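# Hang the hose on both wall hooks

## Task

Get the hose draped over both of the hooks on the wall so that, at the end, it hangs motionless with no part touching the floor and is supported by the hooks rather than the robot. Then open the grippers and withdraw from it. The robot must stay upright and level; falling or ending tilted is a failure.

## Robot and tools

ROBOT. A Rainbow Robotics RB-Y1: a base on two drive wheels plus two rear casters (0.66 m long, 0.58 m wide, front edge 0.10 m ahead of the wheel axle), a bending torso whose lower part (the leg) folds at ankle, knee and hip, two seven-joint arms with parallel grippers, and a pan/tilt head. Cameras: head_camera (896x504 px) and left_wrist_camera and right_wrist_camera (644x364 px each).

FRAMES. Base frame: origin on the floor halfway between the drive wheels, x forward, y to the left, z up. The result gives chest (a spine point 0.08 m under the shoulders; its x is where the chest faces, z runs up the spine), left_hand and right_hand in this frame. A hand point sits between the finger pads; the fingers extend along its -z and close along its x. Reported hand positions may be inaccurate, worse when reaching far. base_odometry is measured from the base frame at scene start, purely from wheel rotation, so slipping looks like travel; heading is positive leftward, -3.142 to 3.142.

execute_actions. Arguments: "actions", a list holding one action or none (an empty list only reports state and images), and optional "cameras" (names from head_camera, left_wrist_camera, right_wrist_camera, all; omitted, null or ["all"] means every camera, [] means none). An action may contain "base", "joints", or both, plus optional "speeds" and "min_time_s"; its parts start together.
- base: exactly one command. {"translate_m": d} is a relative straight drive of d metres, forward positive, -3 to 3. {"rotate_rad": d} is a relative turn in place, d radians, counter-clockwise (left) positive, -3.2 to 3.2. Both count from where the base last measured itself. No sideways motion.
- joints: one flat dictionary for the whole robot (torso, both arms, head), keyed by joint name, each value an absolute target. Radians unless the name ends in _m. Ranges: torso_squat_rad 0 to 1.2 (higher lowers a level chest); torso_shift_rad -0.3 to 0.6 (positive pushes hips forward); torso_pitch_rad -0.2 to 1.4 (positive bows forward); torso_yaw_rad -1.5 to 1.5 (positive left). Per arm (left_/right_ prefix): shoulder_pitch_rad -2.356 to 2.356 (0 arm down, negative raises it forward); shoulder_roll_rad left 0 to 3.141 (positive lifts outward), right -3.141 to 0 (negative lifts outward); shoulder_yaw_rad -2.094 to 2.094 (positive swings a bent forearm left, both arms); elbow_rad -2.617 to 0.01 (0 straight, negative bends); forearm_roll_rad -3.141 to 3.141; wrist_pitch_rad -1.57 to 1.919 (negative tips the hand forward); hand_roll_rad -2.705 to 2.705 (rolls positive counter-clockwise seen from above on a hanging arm, both arms); gripper_m 0 to 0.1, pad opening in metres. head_pan_rad -0.523 to 0.523 (relative to chest, positive left); head_tilt_rad -0.35 to 1.57 (positive looks down). Done tolerance is ±0.02 rad, ±0.004 m for grippers.
- speeds: lowers caps for this action only: translate_m 0.05 to 0.4 m/s, rotate_rad 0.1 to 1.509 rad/s; the maxima are the defaults. A base move needing over 8.667 s is refused.
- min_time_s: 0.1 to 8, a floor on how long each arm and head motion lasts. One action may not exceed 15 s.
Default top speeds: arm joints 1 rad/s (wrist-end joints 1.5), head 1.5, squat and pitch 0.3, shift 0.15, yaw 0.6, grippers 0.1 m/s.
An unknown key or out-of-range number rejects the call with no motion. Joints you omit may still be driving toward earlier targets.

Torso combined limits (else commanded torso joints stop short, off_target): squat+shift <= 1.52; squat-shift+pitch <= 1.57; shift+0.5 pitch-0.4 squat <= 0.7; shift+0.3 pitch-0.5 squat <= 0.39.

wait: "seconds" 0 to 10; nothing new is commanded; returns state and images.
zoom_image: "camera" and "region" [x0, y0, x1, y1] in pixels from the top-left, at most 504x504, on that camera's latest full image.
finished_scene: "scene" (integer) ends the current scene for good after the last command has been held, and reports success. Replying with no tool call ends everything.

RESULTS. A pictures line lists image order. joint_positions gives current values; Motor temperatures lists per-arm joint temperatures in that order. base_status/joint_status words: done (for the base, wheels turned the commanded amount, even with slip); off_target (resting away from target, maybe still pushing); contact_stop (hard resistance); time_out; stopped_with_arm (torso halted because an arm hit); limit_stop_at_own_body (self-collision guard, nothing pressing; move the arm and torso apart); limit_stop_at_motor_heat; not_followed (arm targets withheld by the arm collision check; a cause line suggests what to send; the robot may retry them later). A contact_stop, time_out or stopped_with_arm stops the whole group (torso joints; each arm's seven joints) and they hold in place. on_its_own covers uncommanded parts; "held at" is a held target, not position. If one call reports a stop, the rest of that reply's motion calls are skipped.

ORDER. Look first, drive and turn to face the hooks, grip the hose, lift it onto both hooks, check with cameras and zoom, open grippers, withdraw, then finished_scene.

CAUTIONS. To grip, command an opening at least 0.005 m below the object's width (off_target is then expected). After any stop, first back off the arms, then the torso, each in its own action; if both hands hold one object and the torso contact_stops immediately with nothing in the way, resend every arm joint at its reported value, then the torso command. The base never stops on collision and may keep pushing; the bent leg can protrude beyond the base front and can shove the robot backward unseen by odometry. Each arm carries 3 kg at most; heavy loads far forward tip the robot. Never let the arms, hands or fingers strike or press each other. Contact torque at a joint's load limit (shoulders 65.8, elbow 33.8, wrist joints 23.5 N m, load included) freezes the robot 10 s. Motors heat while holding loads: warning at 65 °C, brakes at 80 °C. Avoid drops, slams and hard pushes; the robot holds its last command while you think.

Each tool is called after "Emit:" as a command line: name --argument value for each argument, lists and objects as JSON in quotes; but a table of rows of numbers goes row by row, as --pt "numbers of a row", without its own name.

## Session

Emit:
execute_actions --actions '[]'

Scene clock: 0.00 s.
Motor temperatures (°C, as the motors report them): left_arm=[29 30 33 34 31 35 34] | right_arm=[29 31 33 31 31 31 34]
base_odometry: x=+0.000 y=+0.000 heading=+0.000 (m, m, rad; odometry frame)
base_status: not commanded
joint_positions: torso_squat_rad=+0.350 torso_shift_rad=+0.001 torso_pitch_rad=+0.001 torso_yaw_rad=-0.001 left_shoulder_pitch_rad=-0.048 left_shoulder_roll_rad=+0.002 left_shoulder_yaw_rad=-0.014 left_elbow_rad=-0.181 left_forearm_roll_rad=-0.035 left_wrist_pitch_rad=-0.038 left_hand_roll_rad=+0.044 left_gripper_m=+0.101 right_shoulder_pitch_rad=+0.032 right_shoulder_roll_rad=-0.039 right_shoulder_yaw_rad=+0.031 right_elbow_rad=-0.298 right_forearm_roll_rad=+0.031 right_wrist_pitch_rad=+0.051 right_hand_roll_rad=+0.006 right_gripper_m=+0.100 head_pan_rad=-0.001 head_tilt_rad=+0.401
joint_status: not commanded
chest: x=-0.2273 y=-0.0008 z=+1.2476 quat_wxyz=(+1.000, +0.000, +0.000, +0.000) (m; base frame)
left_hand: x=-0.0971 y=+0.2176 z=+0.5743 quat_wxyz=(+0.991, -0.002, -0.131, -0.011) (m; base frame)
right_hand: x=-0.1184 y=-0.2473 z=+0.5707 quat_wxyz=(+0.994, -0.020, -0.107, +0.030) (m; base frame)
pictures: head_camera, left_wrist_camera, right_wrist_camera
Images, in order (width x height): head_camera 896x504, left_wrist_camera 644x364, right_wrist_camera 644x364.

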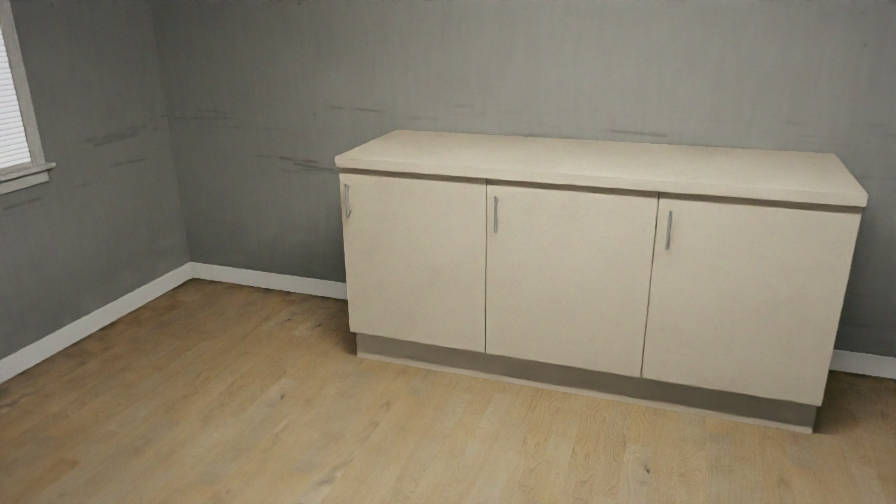

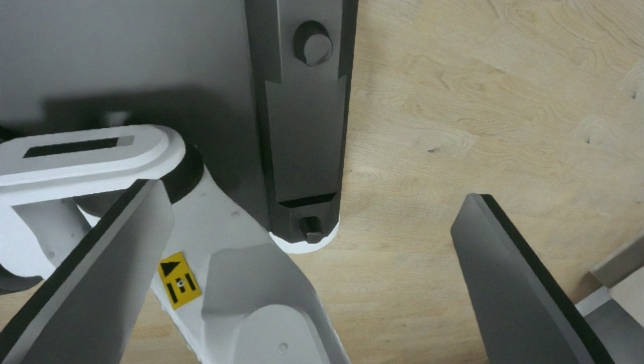

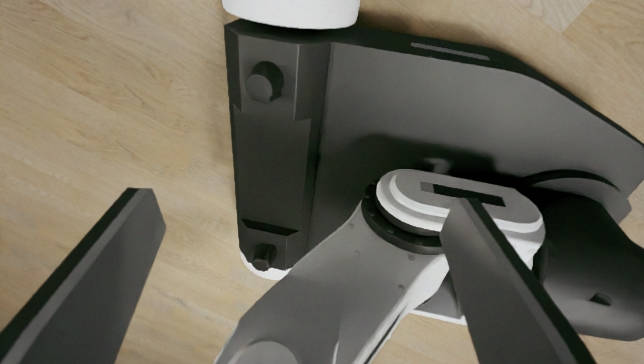

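Emit:
execute_actions --actions '[{"joints":{"head_pan_rad":-0.52,"torso_yaw_rad":-0.6,"head_tilt_rad":0.45}}]' --cameras '["head_camera"]'

Emit:
execute_actions --actions '[{"joints":{"torso_yaw_rad":-1.5}}]' --cameras '["head_camera"]'

Scene clock: 5.97 s.
Motor temperatures (°C, as the motors report them): left_arm=[29 30 33 34 31 35 34] | right_arm=[29 31 33 31 31 31 34]
base_odometry: x=+0.000 y=+0.000 heading=+0.000 (m, m, rad; odometry frame)
base_status: not commanded
joint_positions: torso_squat_rad=+0.350 torso_shift_rad=+0.001 torso_pitch_rad=+0.001 torso_yaw_rad=-0.600 left_shoulder_pitch_rad=-0.048 left_shoulder_roll_rad=+0.002 left_shoulder_yaw_rad=-0.014 left_elbow_rad=-0.181 left_forearm_roll_rad=-0.035 left_wrist_pitch_rad=-0.038 left_hand_roll_rad=+0.044 left_gripper_m=+0.101 right_shoulder_pitch_rad=+0.032 right_shoulder_roll_rad=-0.039 right_shoulder_yaw_rad=+0.031 right_elbow_rad=-0.298 right_forearm_roll_rad=+0.031 right_wrist_pitch_rad=+0.051 right_hand_roll_rad=+0.006 right_gripper_m=+0.100 head_pan_rad=-0.520 head_tilt_rad=+0.450
joint_status: all done
chest: x=-0.2273 y=-0.0008 z=+1.2476 quat_wxyz=(+0.955, +0.000, +0.000, -0.296) (m; base frame)
left_hand: x=+0.0031 y=+0.1058 z=+0.5741 quat_wxyz=(+0.944, -0.040, -0.125, -0.303) (m; base frame)
right_hand: x=-0.2768 y=-0.2660 z=+0.5708 quat_wxyz=(+0.958, -0.051, -0.096, -0.264) (m; base frame)
pictures: head_camera
Images, in order (width x height): head_camera 896x504.

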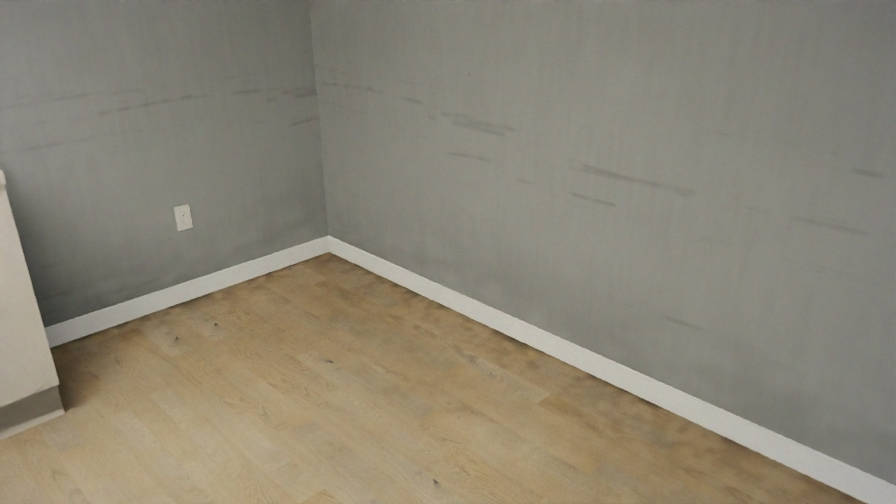

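Scene clock: 7.53 s.
Motor temperatures (°C, as the motors report them): left_arm=[29 30 33 34 31 35 34] | right_arm=[29 31 33 31 31 31 34]
base_odometry: x=+0.000 y=+0.000 heading=+0.000 (m, m, rad; odometry frame)
base_status: not commanded
joint_positions: torso_squat_rad=+0.350 torso_shift_rad=+0.001 torso_pitch_rad=+0.001 torso_yaw_rad=-1.177 left_shoulder_pitch_rad=-0.048 left_shoulder_roll_rad=+0.002 left_shoulder_yaw_rad=-0.014 left_elbow_rad=-0.181 left_forearm_roll_rad=-0.035 left_wrist_pitch_rad=-0.038 left_hand_roll_rad=+0.044 left_gripper_m=+0.101 right_shoulder_pitch_rad=+0.032 right_shoulder_roll_rad=-0.039 right_shoulder_yaw_rad=+0.031 right_elbow_rad=-0.297 right_forearm_roll_rad=+0.031 right_wrist_pitch_rad=+0.051 right_hand_roll_rad=+0.006 right_gripper_m=+0.100 head_pan_rad=-0.520 head_tilt_rad=+0.450
joint_status: torso_yaw_rad limit_stop_at_own_body (moved -0.577 of -0.900)
on_its_own: torso_yaw_rad is held at -1.177, not at your -1.500, since a limit_stop_at_own_body
chest: x=-0.2273 y=-0.0008 z=+1.2476 quat_wxyz=(+0.832, +0.000, +0.001, -0.555) (m; base frame)
left_hand: x=+0.0237 y=-0.0376 z=+0.5741 quat_wxyz=(+0.819, -0.075, -0.108, -0.559) (m; base frame)
right_hand: x=-0.4138 y=-0.1961 z=+0.5709 quat_wxyz=(+0.844, -0.076, -0.077, -0.526) (m; base frame)
pictures: head_camera
Images, in order (width x height): head_camera 896x504.

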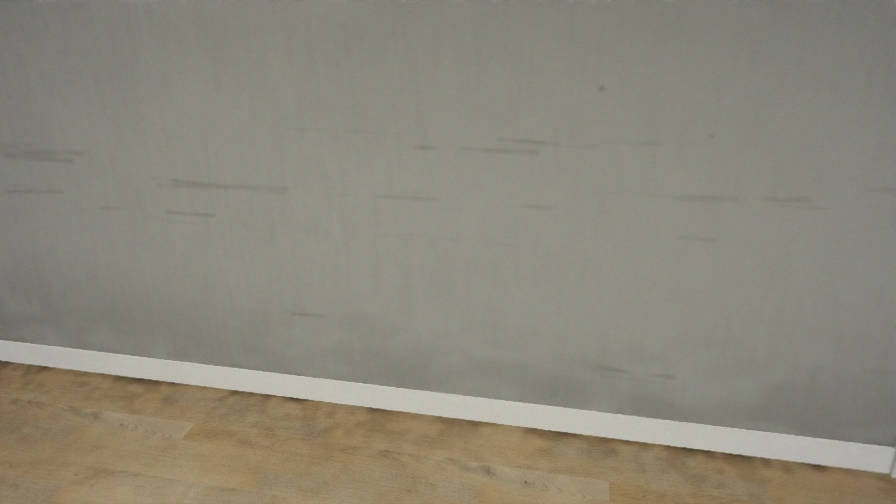

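Emit:
execute_actions --actions '[{"base":{"rotate_rad":-2.3},"joints":{"torso_yaw_rad":0,"head_pan_rad":-0.4}}]'

Scene clock: 15.83 s.
Motor temperatures (°C, as the motors report them): left_arm=[29 30 33 34 31 35 34] | right_arm=[29 31 33 31 31 31 34]
base_odometry: x=+0.000 y=+0.000 heading=-2.300 (m, m, rad; odometry frame)
base_status: done
joint_positions: torso_squat_rad=+0.350 torso_shift_rad=+0.001 torso_pitch_rad=+0.001 torso_yaw_rad=+0.000 left_shoulder_pitch_rad=-0.048 left_shoulder_roll_rad=+0.002 left_shoulder_yaw_rad=-0.014 left_elbow_rad=-0.181 left_forearm_roll_rad=-0.035 left_wrist_pitch_rad=-0.038 left_hand_roll_rad=+0.044 left_gripper_m=+0.101 right_shoulder_pitch_rad=+0.032 right_shoulder_roll_rad=-0.039 right_shoulder_yaw_rad=+0.031 right_elbow_rad=-0.298 right_forearm_roll_rad=+0.031 right_wrist_pitch_rad=+0.051 right_hand_roll_rad=+0.006 right_gripper_m=+0.100 head_pan_rad=-0.400 head_tilt_rad=+0.450
joint_status: all done
chest: x=-0.2273 y=-0.0008 z=+1.2476 quat_wxyz=(+1.000, +0.000, +0.000, +0.000) (m; base frame)
left_hand: x=-0.0973 y=+0.2176 z=+0.5742 quat_wxyz=(+0.991, -0.002, -0.131, -0.011) (m; base frame)
right_hand: x=-0.1183 y=-0.2473 z=+0.5707 quat_wxyz=(+0.994, -0.020, -0.107, +0.031) (m; base frame)
pictures: head_camera, left_wrist_camera, right_wrist_camera
Images, in order (width x height): head_camera 896x504, left_wrist_camera 644x364, right_wrist_camera 644x364.

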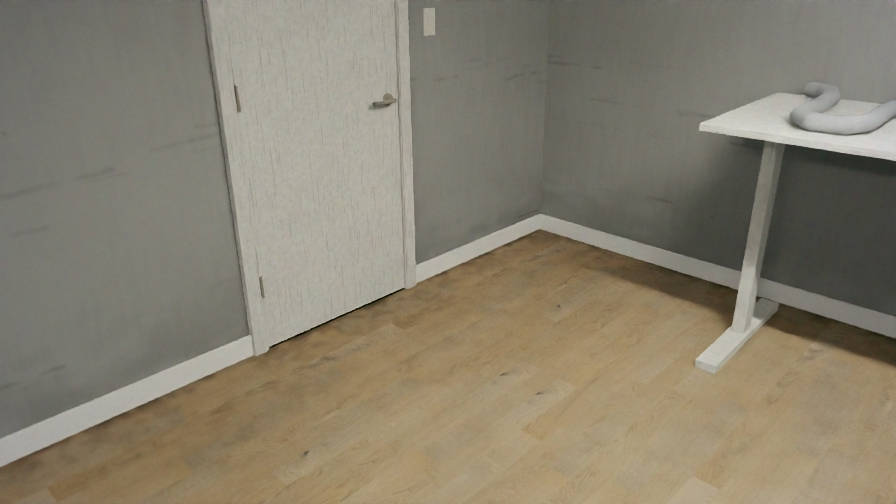

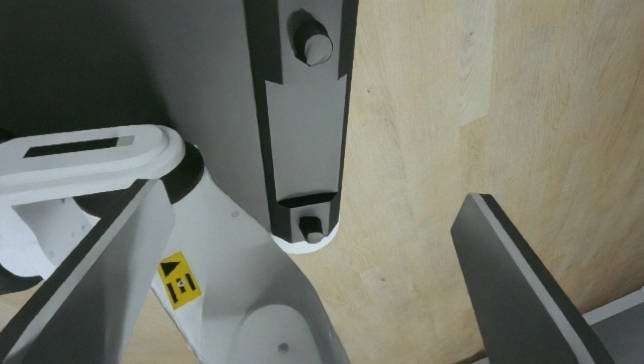

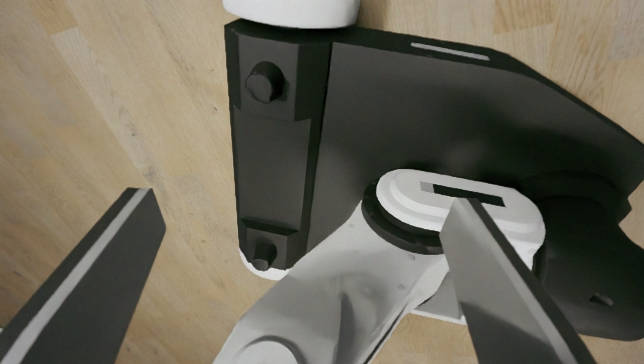

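Emit:
execute_actions --actions '[{"base":{"rotate_rad":-1.15},"joints":{"head_pan_rad":0,"head_tilt_rad":0.35}}]' --cameras '["head_camera"]'

Scene clock: 23.33 s.
Motor temperatures (°C, as the motors report them): left_arm=[29 30 33 34 31 35 34] | right_arm=[29 31 33 31 31 31 34]
base_odometry: x=+0.000 y=+0.000 heading=+2.834 (m, m, rad; odometry frame)
base_status: done
joint_positions: torso_squat_rad=+0.350 torso_shift_rad=+0.001 torso_pitch_rad=+0.001 torso_yaw_rad=+0.000 left_shoulder_pitch_rad=-0.048 left_shoulder_roll_rad=+0.002 left_shoulder_yaw_rad=-0.014 left_elbow_rad=-0.181 left_forearm_roll_rad=-0.035 left_wrist_pitch_rad=-0.038 left_hand_roll_rad=+0.044 left_gripper_m=+0.101 right_shoulder_pitch_rad=+0.032 right_shoulder_roll_rad=-0.039 right_shoulder_yaw_rad=+0.031 right_elbow_rad=-0.298 right_forearm_roll_rad=+0.031 right_wrist_pitch_rad=+0.051 right_hand_roll_rad=+0.006 right_gripper_m=+0.100 head_pan_rad=+0.000 head_tilt_rad=+0.350
joint_status: all done
chest: x=-0.2273 y=-0.0008 z=+1.2476 quat_wxyz=(+1.000, +0.000, +0.000, +0.000) (m; base frame)
left_hand: x=-0.0973 y=+0.2176 z=+0.5742 quat_wxyz=(+0.991, -0.002, -0.131, -0.011) (m; base frame)
right_hand: x=-0.1183 y=-0.2473 z=+0.5707 quat_wxyz=(+0.994, -0.020, -0.107, +0.031) (m; base frame)
pictures: head_camera
Images, in order (width x height): head_camera 896x504.

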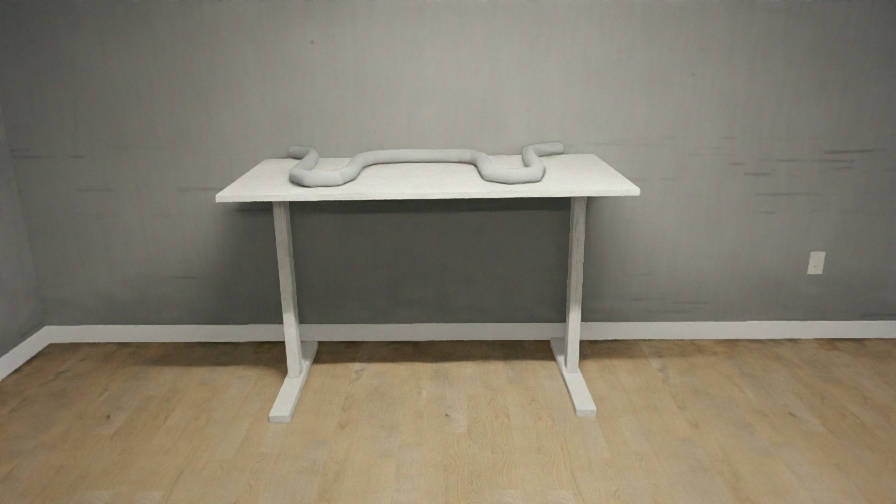

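Hooks not seen yet; look right.

Emit:
execute_actions --actions '[{"joints":{"head_pan_rad":-0.52,"torso_yaw_rad":-0.55,"head_tilt_rad":0.15}}]' --cameras '["head_camera"]'

Scene clock: 27.67 s.
Motor temperatures (°C, as the motors report them): left_arm=[29 30 33 34 31 35 34] | right_arm=[29 31 33 31 31 31 34]
base_odometry: x=+0.000 y=+0.000 heading=+2.834 (m, m, rad; odometry frame)
base_status: not commanded
joint_positions: torso_squat_rad=+0.350 torso_shift_rad=+0.001 torso_pitch_rad=+0.001 torso_yaw_rad=-0.550 left_shoulder_pitch_rad=-0.048 left_shoulder_roll_rad=+0.002 left_shoulder_yaw_rad=-0.014 left_elbow_rad=-0.181 left_forearm_roll_rad=-0.035 left_wrist_pitch_rad=-0.038 left_hand_roll_rad=+0.044 left_gripper_m=+0.101 right_shoulder_pitch_rad=+0.032 right_shoulder_roll_rad=-0.039 right_shoulder_yaw_rad=+0.031 right_elbow_rad=-0.298 right_forearm_roll_rad=+0.031 right_wrist_pitch_rad=+0.051 right_hand_roll_rad=+0.006 right_gripper_m=+0.100 head_pan_rad=-0.520 head_tilt_rad=+0.150
joint_status: all done
chest: x=-0.2273 y=-0.0008 z=+1.2476 quat_wxyz=(+0.962, +0.000, +0.000, -0.272) (m; base frame)
left_hand: x=-0.0025 y=+0.1172 z=+0.5741 quat_wxyz=(+0.951, -0.037, -0.126, -0.279) (m; base frame)
right_hand: x=-0.2635 y=-0.2681 z=+0.5708 quat_wxyz=(+0.965, -0.049, -0.097, -0.240) (m; base frame)
pictures: head_camera
Images, in order (width x height): head_camera 896x504.

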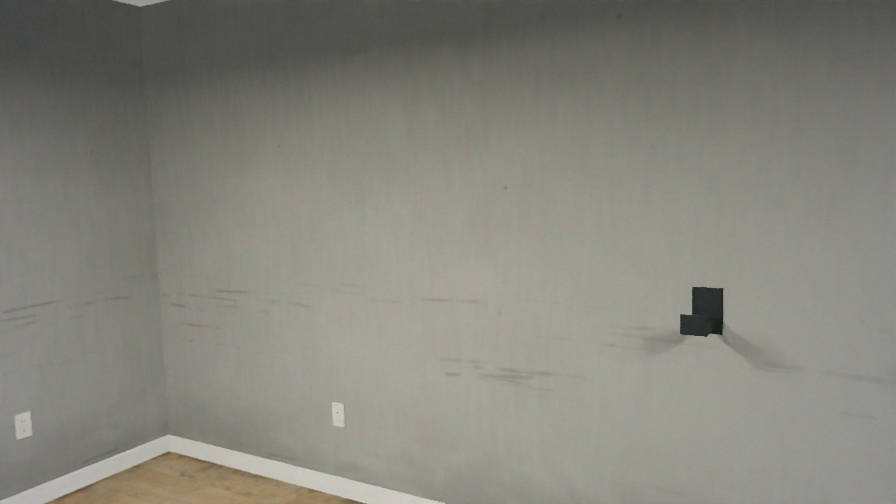

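Emit:
execute_actions --actions '[{"joints":{"head_pan_rad":-0.52,"torso_yaw_rad":-1.05,"head_tilt_rad":0.35}}]' --cameras '["head_camera"]'

Emit:
zoom_image --camera "head_camera" --region '[250, 50, 750, 300]'

Scene clock: 33.13 s.
Motor temperatures (°C, as the motors report them): left_arm=[29 30 33 34 31 35 34] | right_arm=[29 31 33 31 31 31 34]
base_odometry: x=+0.000 y=+0.000 heading=+2.834 (m, m, rad; odometry frame)
base_status: not commanded
joint_positions: torso_squat_rad=+0.350 torso_shift_rad=+0.001 torso_pitch_rad=+0.001 torso_yaw_rad=-1.050 left_shoulder_pitch_rad=-0.048 left_shoulder_roll_rad=+0.002 left_shoulder_yaw_rad=-0.014 left_elbow_rad=-0.181 left_forearm_roll_rad=-0.035 left_wrist_pitch_rad=-0.038 left_hand_roll_rad=+0.044 left_gripper_m=+0.101 right_shoulder_pitch_rad=+0.032 right_shoulder_roll_rad=-0.039 right_shoulder_yaw_rad=+0.031 right_elbow_rad=-0.298 right_forearm_roll_rad=+0.031 right_wrist_pitch_rad=+0.051 right_hand_roll_rad=+0.006 right_gripper_m=+0.100 head_pan_rad=-0.520 head_tilt_rad=+0.350
joint_status: all done
chest: x=-0.2273 y=-0.0008 z=+1.2476 quat_wxyz=(+0.865, +0.000, +0.000, -0.501) (m; base frame)
left_hand: x=+0.0263 y=-0.0052 z=+0.5740 quat_wxyz=(+0.853, -0.067, -0.112, -0.506) (m; base frame)
right_hand: x=-0.3875 y=-0.2182 z=+0.5709 quat_wxyz=(+0.875, -0.071, -0.082, -0.471) (m; base frame)
pictures: head_camera
Images, in order (width x height): head_camera 896x504.

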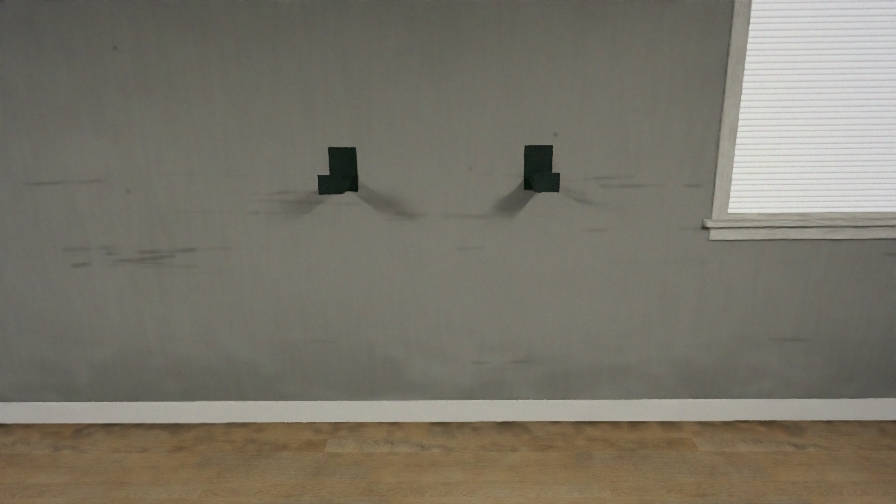

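Region (250, 50, 750, 300) of head_camera's 896x504 image, scaled by 1.008, with more detail than that image has.

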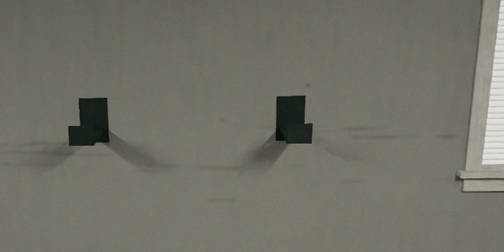

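Emit:
execute_actions --actions '[{"base":{"rotate_rad":0.075},"joints":{"head_pan_rad":0,"torso_yaw_rad":0,"head_tilt_rad":0.5}}]' --cameras '[]'

Emit:
execute_actions --actions '[{"base":{"translate_m":1.35},"joints":{"torso_squat_rad":0.2,"left_shoulder_pitch_rad":-0.992,"left_shoulder_roll_rad":0.368,"left_shoulder_yaw_rad":0.42,"left_elbow_rad":-1.284,"left_forearm_roll_rad":0.136,"left_wrist_pitch_rad":1.734,"left_hand_roll_rad":-0.177,"right_shoulder_pitch_rad":-0.992,"right_shoulder_roll_rad":-0.368,"right_shoulder_yaw_rad":-0.42,"right_elbow_rad":-1.284,"right_forearm_roll_rad":-0.136,"right_wrist_pitch_rad":1.734,"right_hand_roll_rad":0.177},"min_time_s":2.5}]' --cameras '[]'

Emit:
execute_actions --actions '[{"base":{"rotate_rad":-0.075},"joints":{"head_tilt_rad":0.55}}]'

Scene clock: 119.57 s.
Motor temperatures (°C, as the motors report them): left_arm=[29 30 33 34 31 35 34] | right_arm=[29 31 33 31 31 31 34]
base_odometry: x=+0.000 y=+0.000 heading=+2.909 (m, m, rad; odometry frame)
base_status: done
joint_positions: torso_squat_rad=+0.350 torso_shift_rad=+0.001 torso_pitch_rad=+0.001 torso_yaw_rad=+0.000 left_shoulder_pitch_rad=-0.048 left_shoulder_roll_rad=+0.002 left_shoulder_yaw_rad=-0.014 left_elbow_rad=-0.181 left_forearm_roll_rad=-0.035 left_wrist_pitch_rad=-0.038 left_hand_roll_rad=+0.044 left_gripper_m=+0.101 right_shoulder_pitch_rad=+0.032 right_shoulder_roll_rad=-0.039 right_shoulder_yaw_rad=+0.031 right_elbow_rad=-0.298 right_forearm_roll_rad=+0.031 right_wrist_pitch_rad=+0.051 right_hand_roll_rad=+0.006 right_gripper_m=+0.100 head_pan_rad=+0.000 head_tilt_rad=+0.500
joint_status: all done
chest: x=-0.2273 y=-0.0008 z=+1.2476 quat_wxyz=(+1.000, +0.000, +0.000, +0.000) (m; base frame)
left_hand: x=-0.0973 y=+0.2176 z=+0.5743 quat_wxyz=(+0.991, -0.001, -0.131, -0.011) (m; base frame)
right_hand: x=-0.1182 y=-0.2473 z=+0.5707 quat_wxyz=(+0.994, -0.020, -0.107, +0.031) (m; base frame)
pictures: none
No camera images: the call's "cameras" was empty. Leave "cameras" out to get every camera's image.

Scene clock: 124.53 s.
Motor temperatures (°C, as the motors report them): left_arm=[29 30 33 34 31 35 34] | right_arm=[29 31 33 31 31 31 34]
base_odometry: x=-1.314 y=+0.313 heading=+2.908 (m, m, rad; odometry frame)
base_status: done
joint_positions: torso_squat_rad=+0.200 torso_shift_rad=+0.001 torso_pitch_rad=+0.001 torso_yaw_rad=+0.000 left_shoulder_pitch_rad=-0.992 left_shoulder_roll_rad=+0.368 left_shoulder_yaw_rad=+0.420 left_elbow_rad=-1.284 left_forearm_roll_rad=+0.136 left_wrist_pitch_rad=+1.734 left_hand_roll_rad=-0.177 left_gripper_m=+0.101 right_shoulder_pitch_rad=-0.992 right_shoulder_roll_rad=-0.368 right_shoulder_yaw_rad=-0.420 right_elbow_rad=-1.284 right_forearm_roll_rad=-0.136 right_wrist_pitch_rad=+1.734 right_hand_roll_rad=+0.177 right_gripper_m=+0.100 head_pan_rad=+0.000 head_tilt_rad=+0.500
joint_status: all done
chest: x=-0.2271 y=-0.0008 z=+1.2760 quat_wxyz=(+1.000, +0.000, +0.001, +0.000) (m; base frame)
left_hand: x=+0.3515 y=+0.3289 z=+1.2039 quat_wxyz=(+0.956, +0.001, -0.295, +0.000) (m; base frame)
right_hand: x=+0.3516 y=-0.3304 z=+1.2036 quat_wxyz=(+0.956, +0.000, -0.295, +0.000) (m; base frame)
pictures: none
No camera images: the call's "cameras" was empty. Leave "cameras" out to get every camera's image.

Scene clock: 126.17 s.
Motor temperatures (°C, as the motors report them): left_arm=[29 30 33 34 31 35 34] | right_arm=[29 31 33 31 31 31 34]
base_odometry: x=-1.314 y=+0.313 heading=+2.834 (m, m, rad; odometry frame)
base_status: done
joint_positions: torso_squat_rad=+0.200 torso_shift_rad=+0.001 torso_pitch_rad=+0.001 torso_yaw_rad=+0.000 left_shoulder_pitch_rad=-0.992 left_shoulder_roll_rad=+0.368 left_shoulder_yaw_rad=+0.420 left_elbow_rad=-1.284 left_forearm_roll_rad=+0.136 left_wrist_pitch_rad=+1.734 left_hand_roll_rad=-0.177 left_gripper_m=+0.101 right_shoulder_pitch_rad=-0.992 right_shoulder_roll_rad=-0.368 right_shoulder_yaw_rad=-0.420 right_elbow_rad=-1.284 right_forearm_roll_rad=-0.136 right_wrist_pitch_rad=+1.734 right_hand_roll_rad=+0.177 right_gripper_m=+0.100 head_pan_rad=+0.000 head_tilt_rad=+0.550
joint_status: all done
chest: x=-0.2271 y=-0.0008 z=+1.2760 quat_wxyz=(+1.000, +0.000, +0.001, +0.000) (m; base frame)
left_hand: x=+0.3515 y=+0.3290 z=+1.2039 quat_wxyz=(+0.956, +0.001, -0.295, +0.000) (m; base frame)
right_hand: x=+0.3516 y=-0.3304 z=+1.2036 quat_wxyz=(+0.956, +0.000, -0.295, +0.000) (m; base frame)
pictures: head_camera, left_wrist_camera, right_wrist_camera
Images, in order (width x height): head_camera 896x504, left_wrist_camera 644x364, right_wrist_camera 644x364.

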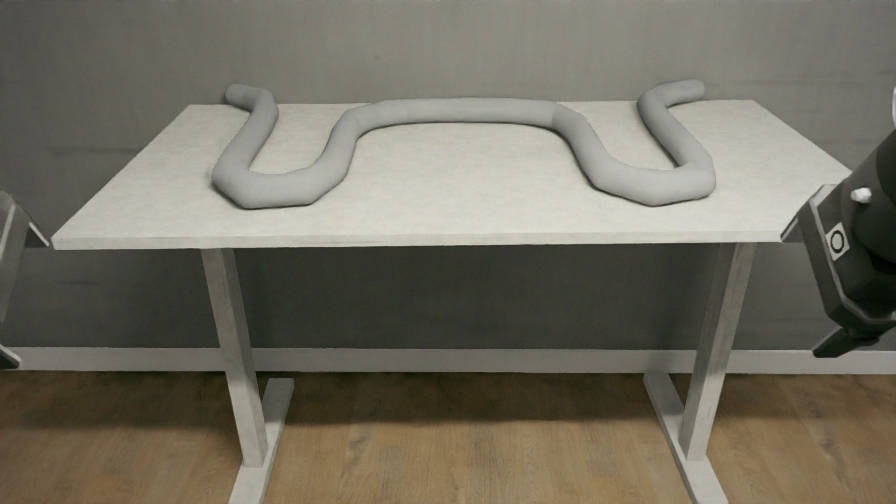

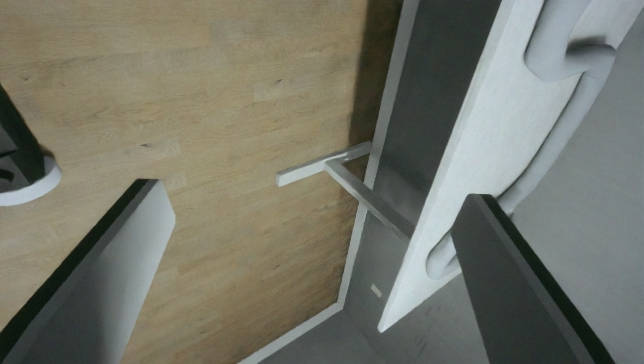

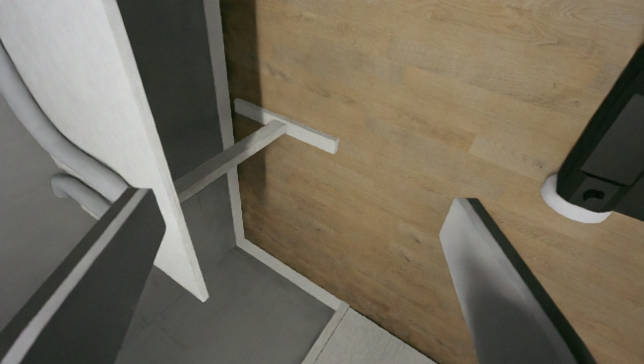

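Emit:
execute_actions --actions '[{"base":{"rotate_rad":-0.1}}]' --cameras '[]'

Emit:
execute_actions --actions '[{"base":{"translate_m":0.6},"joints":{"torso_squat_rad":0.0}}]' --cameras '[]'

Emit:
execute_actions --actions '[{"base":{"rotate_rad":0.11},"joints":{"head_tilt_rad":0.6,"torso_pitch_rad":0.15}}]'

Scene clock: 186.73 s.
Motor temperatures (°C, as the motors report them): left_arm=[29 30 33 34 31 35 34] | right_arm=[30 31 33 31 31 31 34]
base_odometry: x=-1.314 y=+0.313 heading=+2.734 (m, m, rad; odometry frame)
base_status: done
joint_positions: torso_squat_rad=+0.200 torso_shift_rad=+0.001 torso_pitch_rad=+0.001 torso_yaw_rad=+0.000 left_shoulder_pitch_rad=-0.992 left_shoulder_roll_rad=+0.368 left_shoulder_yaw_rad=+0.420 left_elbow_rad=-1.284 left_forearm_roll_rad=+0.136 left_wrist_pitch_rad=+1.734 left_hand_roll_rad=-0.177 left_gripper_m=+0.101 right_shoulder_pitch_rad=-0.992 right_shoulder_roll_rad=-0.368 right_shoulder_yaw_rad=-0.420 right_elbow_rad=-1.284 right_forearm_roll_rad=-0.136 right_wrist_pitch_rad=+1.734 right_hand_roll_rad=+0.177 right_gripper_m=+0.100 head_pan_rad=+0.000 head_tilt_rad=+0.550
joint_status: not commanded
chest: x=-0.2271 y=-0.0008 z=+1.2760 quat_wxyz=(+1.000, +0.000, +0.001, +0.000) (m; base frame)
left_hand: x=+0.3515 y=+0.3290 z=+1.2039 quat_wxyz=(+0.956, +0.001, -0.295, +0.000) (m; base frame)
right_hand: x=+0.3516 y=-0.3304 z=+1.2036 quat_wxyz=(+0.956, +0.000, -0.295, +0.000) (m; base frame)
pictures: none
No camera images: the call's "cameras" was empty. Leave "cameras" out to get every camera's image.

Scene clock: 189.60 s.
Motor temperatures (°C, as the motors report them): left_arm=[29 30 33 34 31 35 34] | right_arm=[30 31 33 31 31 31 34]
base_odometry: x=-1.865 y=+0.550 heading=+2.734 (m, m, rad; odometry frame)
base_status: done
joint_positions: torso_squat_rad=+0.000 torso_shift_rad=+0.001 torso_pitch_rad=+0.001 torso_yaw_rad=+0.000 left_shoulder_pitch_rad=-0.992 left_shoulder_roll_rad=+0.368 left_shoulder_yaw_rad=+0.420 left_elbow_rad=-1.284 left_forearm_roll_rad=+0.136 left_wrist_pitch_rad=+1.734 left_hand_roll_rad=-0.177 left_gripper_m=+0.101 right_shoulder_pitch_rad=-0.992 right_shoulder_roll_rad=-0.368 right_shoulder_yaw_rad=-0.420 right_elbow_rad=-1.284 right_forearm_roll_rad=-0.136 right_wrist_pitch_rad=+1.734 right_hand_roll_rad=+0.177 right_gripper_m=+0.100 head_pan_rad=+0.000 head_tilt_rad=+0.550
joint_status: all done
chest: x=-0.2271 y=-0.0008 z=+1.2899 quat_wxyz=(+1.000, +0.000, +0.001, +0.000) (m; base frame)
left_hand: x=+0.3516 y=+0.3290 z=+1.2178 quat_wxyz=(+0.956, +0.001, -0.295, +0.000) (m; base frame)
right_hand: x=+0.3516 y=-0.3304 z=+1.2175 quat_wxyz=(+0.956, +0.000, -0.295, +0.000) (m; base frame)
pictures: none
No camera images: the call's "cameras" was empty. Leave "cameras" out to get every camera's image.

Scene clock: 190.87 s.
Motor temperatures (°C, as the motors report them): left_arm=[29 30 33 34 31 35 34] | right_arm=[30 31 33 31 31 31 34]
base_odometry: x=-1.865 y=+0.550 heading=+2.843 (m, m, rad; odometry frame)
base_status: done
joint_positions: torso_squat_rad=+0.000 torso_shift_rad=+0.001 torso_pitch_rad=+0.150 torso_yaw_rad=+0.000 left_shoulder_pitch_rad=-0.992 left_shoulder_roll_rad=+0.368 left_shoulder_yaw_rad=+0.420 left_elbow_rad=-1.284 left_forearm_roll_rad=+0.136 left_wrist_pitch_rad=+1.734 left_hand_roll_rad=-0.177 left_gripper_m=+0.101 right_shoulder_pitch_rad=-0.992 right_shoulder_roll_rad=-0.368 right_shoulder_yaw_rad=-0.420 right_elbow_rad=-1.284 right_forearm_roll_rad=-0.136 right_wrist_pitch_rad=+1.734 right_hand_roll_rad=+0.177 right_gripper_m=+0.100 head_pan_rad=+0.000 head_tilt_rad=+0.600
joint_status: all done
chest: x=-0.1811 y=-0.0008 z=+1.2864 quat_wxyz=(+0.997, +0.000, +0.075, +0.000) (m; base frame)
left_hand: x=+0.3804 y=+0.3290 z=+1.1292 quat_wxyz=(+0.975, +0.001, -0.223, +0.000) (m; base frame)
right_hand: x=+0.3805 y=-0.3304 z=+1.1288 quat_wxyz=(+0.975, +0.000, -0.223, +0.000) (m; base frame)
pictures: head_camera, left_wrist_camera, right_wrist_camera
Images, in order (width x height): head_camera 896x504, left_wrist_camera 644x364, right_wrist_camera 644x364.

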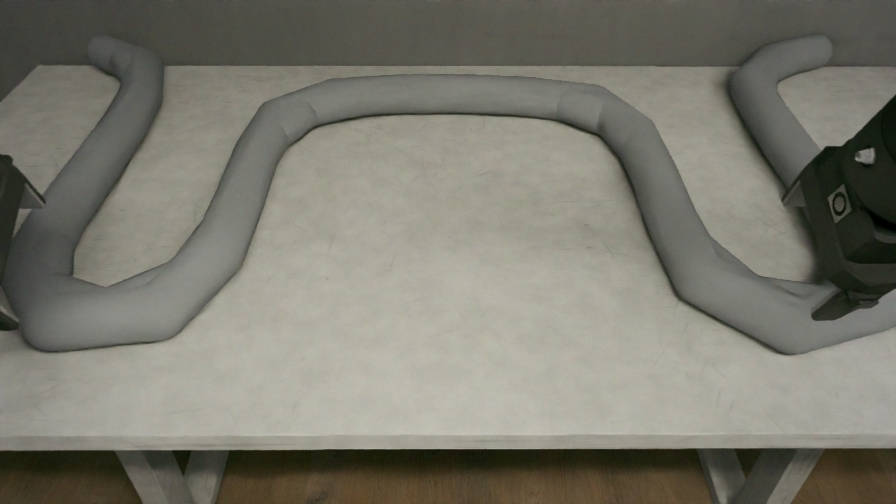

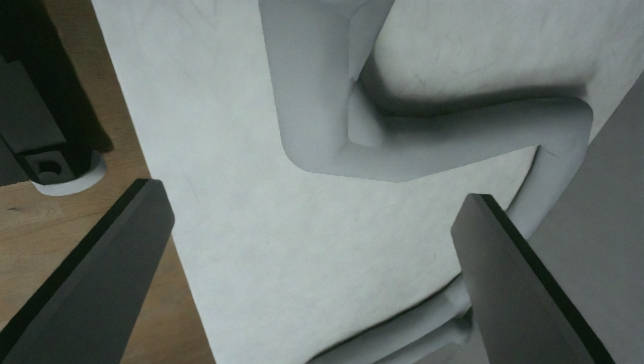

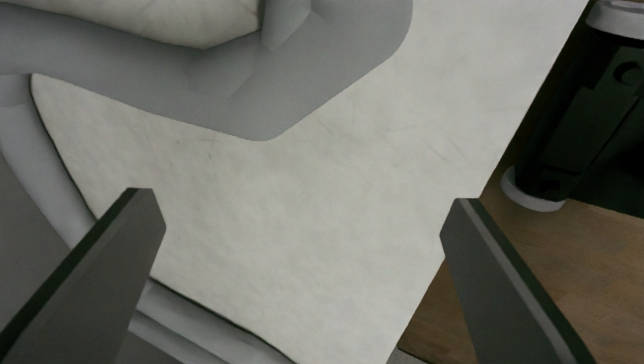

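Emit:
execute_actions --actions '[{"base":{"translate_m":0.055},"joints":{"torso_pitch_rad":0.24,"head_pan_rad":-0.35,"left_hand_roll_rad":-0.06,"right_shoulder_pitch_rad":-1.029,"right_shoulder_roll_rad":-0.582,"right_shoulder_yaw_rad":-0.505,"right_elbow_rad":-1.002,"right_forearm_roll_rad":-0.241,"right_wrist_pitch_rad":1.614,"right_hand_roll_rad":0.74},"min_time_s":1}]'

Scene clock: 227.40 s.
Motor temperatures (°C, as the motors report them): left_arm=[29 30 33 34 31 35 34] | right_arm=[30 31 33 31 31 31 34]
base_odometry: x=-1.918 y=+0.567 heading=+2.844 (m, m, rad; odometry frame)
base_status: done
joint_positions: torso_squat_rad=+0.000 torso_shift_rad=+0.001 torso_pitch_rad=+0.240 torso_yaw_rad=+0.000 left_shoulder_pitch_rad=-0.992 left_shoulder_roll_rad=+0.368 left_shoulder_yaw_rad=+0.420 left_elbow_rad=-1.284 left_forearm_roll_rad=+0.136 left_wrist_pitch_rad=+1.734 left_hand_roll_rad=-0.060 left_gripper_m=+0.101 right_shoulder_pitch_rad=-1.029 right_shoulder_roll_rad=-0.582 right_shoulder_yaw_rad=-0.505 right_elbow_rad=-1.002 right_forearm_roll_rad=-0.241 right_wrist_pitch_rad=+1.614 right_hand_roll_rad=+0.740 right_gripper_m=+0.100 head_pan_rad=-0.350 head_tilt_rad=+0.600
joint_status: all done
chest: x=-0.1538 y=-0.0008 z=+1.2810 quat_wxyz=(+0.993, +0.000, +0.120, +0.000) (m; base frame)
left_hand: x=+0.3912 y=+0.3291 z=+1.0740 quat_wxyz=(+0.982, -0.010, -0.179, +0.057) (m; base frame)
right_hand: x=+0.3911 y=-0.4296 z=+1.0734 quat_wxyz=(+0.966, -0.033, -0.175, +0.187) (m; base frame)
pictures: head_camera, left_wrist_camera, right_wrist_camera
Images, in order (width x height): head_camera 896x504, left_wrist_camera 644x364, right_wrist_camera 644x364.

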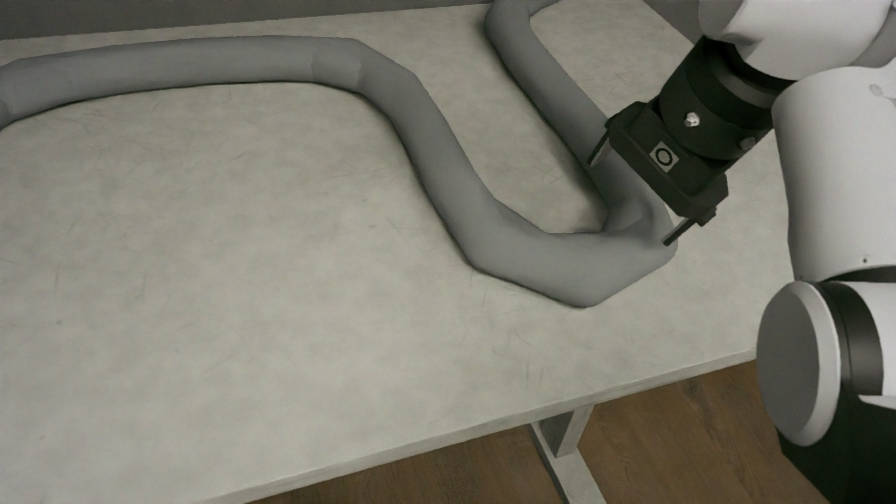

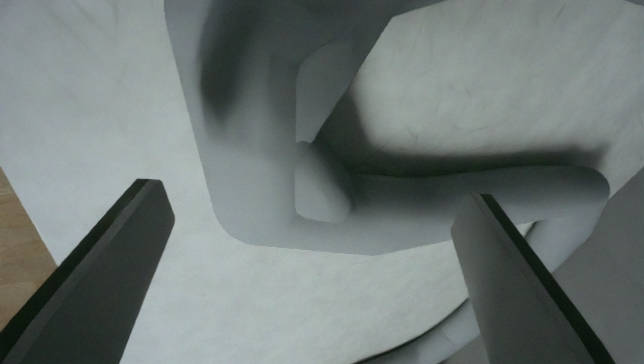

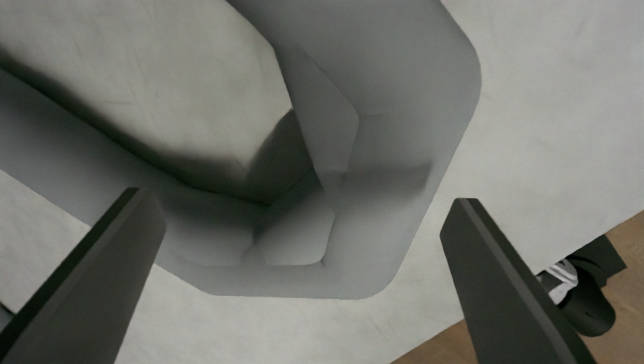

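Emit:
execute_actions --actions '[{"joints":{"torso_pitch_rad":0.29,"right_shoulder_pitch_rad":-1.018,"right_shoulder_roll_rad":-0.518,"right_shoulder_yaw_rad":-0.48,"right_elbow_rad":-1.09,"right_forearm_roll_rad":-0.21,"right_wrist_pitch_rad":1.655,"right_hand_roll_rad":0.62}}]'

Scene clock: 238.60 s.
Motor temperatures (°C, as the motors report them): left_arm=[29 30 33 34 31 35 34] | right_arm=[30 31 33 31 31 31 34]
base_odometry: x=-1.918 y=+0.567 heading=+2.843 (m, m, rad; odometry frame)
base_status: not commanded
joint_positions: torso_squat_rad=+0.000 torso_shift_rad=+0.000 torso_pitch_rad=+0.287 torso_yaw_rad=+0.000 left_shoulder_pitch_rad=-0.992 left_shoulder_roll_rad=+0.368 left_shoulder_yaw_rad=+0.420 left_elbow_rad=-1.284 left_forearm_roll_rad=+0.136 left_wrist_pitch_rad=+1.734 left_hand_roll_rad=-0.060 left_gripper_m=+0.101 right_shoulder_pitch_rad=-1.022 right_shoulder_roll_rad=-0.521 right_shoulder_yaw_rad=-0.480 right_elbow_rad=-1.093 right_forearm_roll_rad=-0.210 right_wrist_pitch_rad=+1.656 right_hand_roll_rad=+0.620 right_gripper_m=+0.100 head_pan_rad=-0.350 head_tilt_rad=+0.600
joint_status: all done
chest: x=-0.1407 y=-0.0001 z=+1.2773 quat_wxyz=(+0.990, +0.000, +0.143, +0.000) (m; base frame)
left_hand: x=+0.3941 y=+0.3294 z=+1.0444 quat_wxyz=(+0.986, -0.009, -0.155, +0.058) (m; base frame)
right_hand: x=+0.3968 y=-0.4010 z=+1.0477 quat_wxyz=(+0.975, -0.027, -0.153, +0.158) (m; base frame)
pictures: head_camera, left_wrist_camera, right_wrist_camera
Images, in order (width x height): head_camera 896x504, left_wrist_camera 644x364, right_wrist_camera 644x364.

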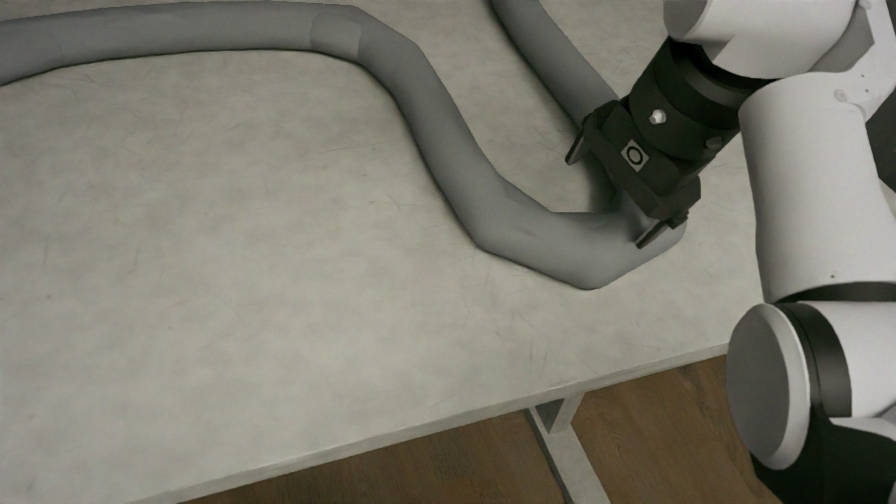

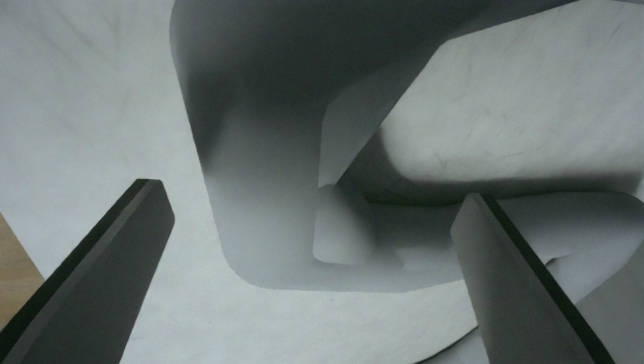

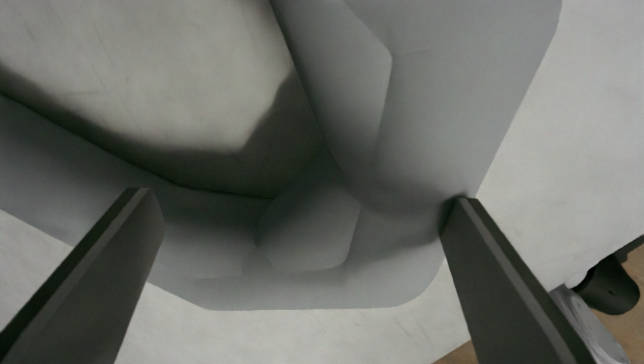

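Emit:
execute_actions --actions '[{"joints":{"torso_pitch_rad":0.27,"right_wrist_pitch_rad":1.8,"right_hand_roll_rad":0.54},"min_time_s":0.8}]'

Scene clock: 246.80 s.
Motor temperatures (°C, as the motors report them): left_arm=[29 30 33 34 31 35 34] | right_arm=[30 31 33 31 31 31 34]
base_odometry: x=-1.918 y=+0.567 heading=+2.844 (m, m, rad; odometry frame)
base_status: not commanded
joint_positions: torso_squat_rad=+0.000 torso_shift_rad=+0.001 torso_pitch_rad=+0.270 torso_yaw_rad=+0.000 left_shoulder_pitch_rad=-0.992 left_shoulder_roll_rad=+0.368 left_shoulder_yaw_rad=+0.420 left_elbow_rad=-1.284 left_forearm_roll_rad=+0.136 left_wrist_pitch_rad=+1.734 left_hand_roll_rad=-0.060 left_gripper_m=+0.101 right_shoulder_pitch_rad=-1.018 right_shoulder_roll_rad=-0.518 right_shoulder_yaw_rad=-0.480 right_elbow_rad=-1.090 right_forearm_roll_rad=-0.210 right_wrist_pitch_rad=+1.800 right_hand_roll_rad=+0.540 right_gripper_m=+0.100 head_pan_rad=-0.350 head_tilt_rad=+0.600
joint_status: all done
chest: x=-0.1449 y=-0.0008 z=+1.2787 quat_wxyz=(+0.991, +0.000, +0.135, +0.000) (m; base frame)
left_hand: x=+0.3937 y=+0.3291 z=+1.0554 quat_wxyz=(+0.985, -0.009, -0.164, +0.057) (m; base frame)
right_hand: x=+0.3642 y=-0.3907 z=+1.0467 quat_wxyz=(+0.988, +0.009, -0.094, +0.123) (m; base frame)
pictures: head_camera, left_wrist_camera, right_wrist_camera
Images, in order (width x height): head_camera 896x504, left_wrist_camera 644x364, right_wrist_camera 644x364.

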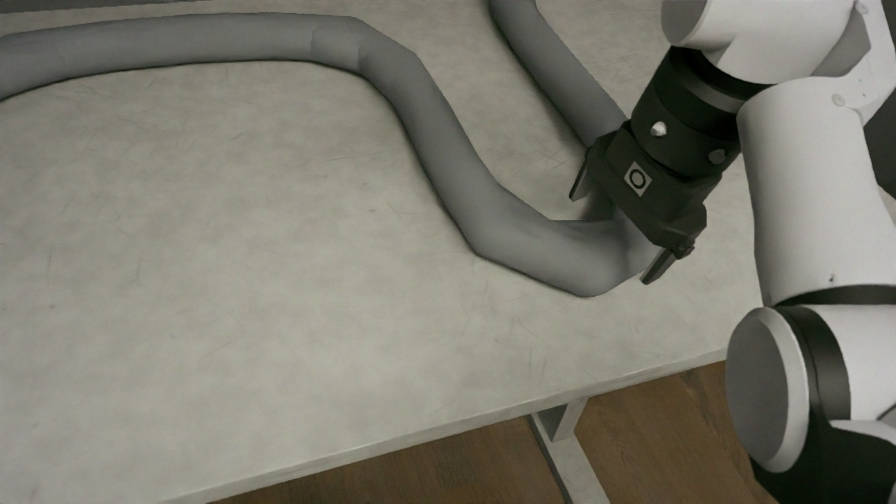

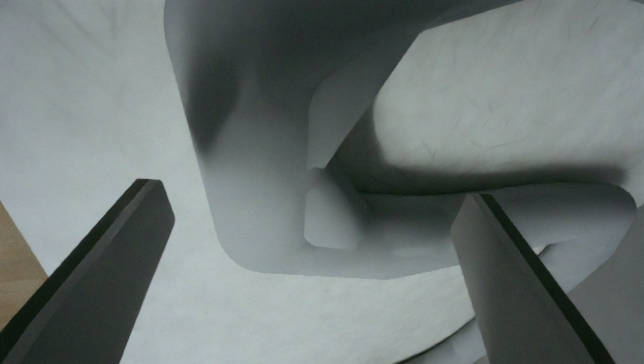

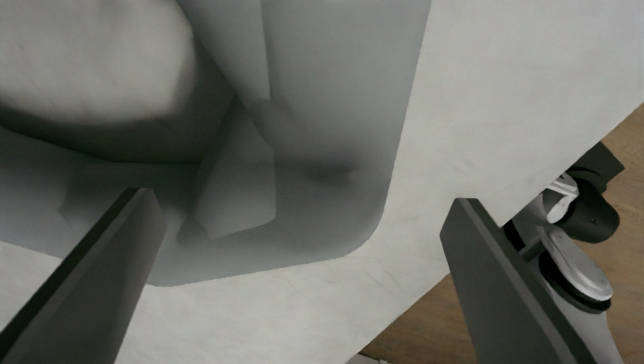

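Emit:
execute_actions --actions '[{"joints":{"torso_pitch_rad":0.31,"right_shoulder_roll_rad":-0.55,"right_hand_roll_rad":0.57,"left_shoulder_pitch_rad":-0.97}}]'

Scene clock: 251.07 s.
Motor temperatures (°C, as the motors report them): left_arm=[29 30 33 34 31 35 34] | right_arm=[30 31 33 31 31 31 34]
base_odometry: x=-1.918 y=+0.567 heading=+2.844 (m, m, rad; odometry frame)
base_status: not commanded
joint_positions: torso_squat_rad=+0.000 torso_shift_rad=+0.001 torso_pitch_rad=+0.310 torso_yaw_rad=+0.000 left_shoulder_pitch_rad=-0.970 left_shoulder_roll_rad=+0.368 left_shoulder_yaw_rad=+0.420 left_elbow_rad=-1.284 left_forearm_roll_rad=+0.136 left_wrist_pitch_rad=+1.734 left_hand_roll_rad=-0.060 left_gripper_m=+0.101 right_shoulder_pitch_rad=-1.018 right_shoulder_roll_rad=-0.550 right_shoulder_yaw_rad=-0.480 right_elbow_rad=-1.090 right_forearm_roll_rad=-0.210 right_wrist_pitch_rad=+1.800 right_hand_roll_rad=+0.570 right_gripper_m=+0.100 head_pan_rad=-0.350 head_tilt_rad=+0.600
joint_status: all done
chest: x=-0.1329 y=-0.0008 z=+1.2752 quat_wxyz=(+0.988, +0.000, +0.154, +0.000) (m; base frame)
left_hand: x=+0.3888 y=+0.3335 z=+1.0205 quat_wxyz=(+0.989, -0.006, -0.134, +0.061) (m; base frame)
right_hand: x=+0.3660 y=-0.4073 z=+1.0313 quat_wxyz=(+0.989, -0.002, -0.077, +0.129) (m; base frame)
pictures: head_camera, left_wrist_camera, right_wrist_camera
Images, in order (width x height): head_camera 896x504, left_wrist_camera 644x364, right_wrist_camera 644x364.

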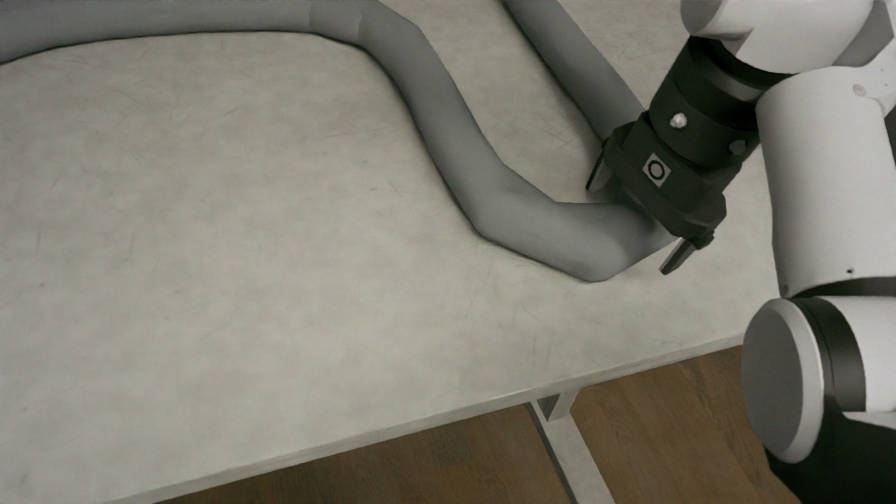

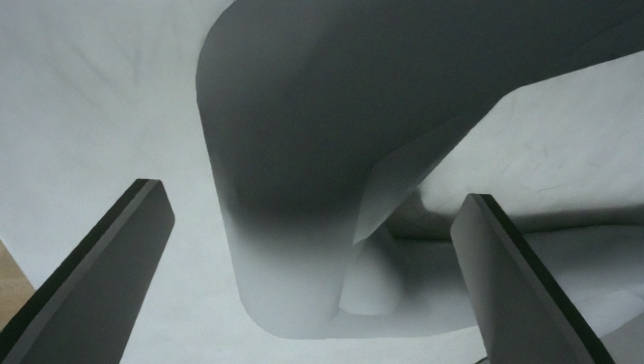

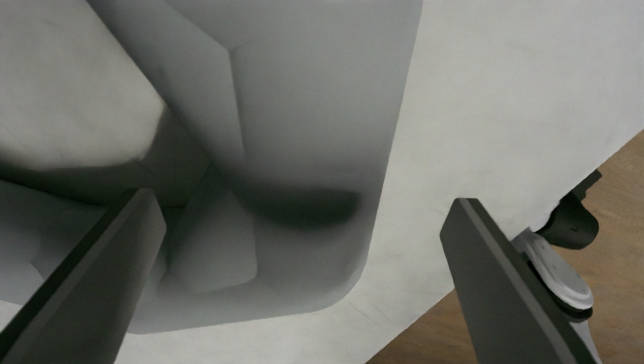

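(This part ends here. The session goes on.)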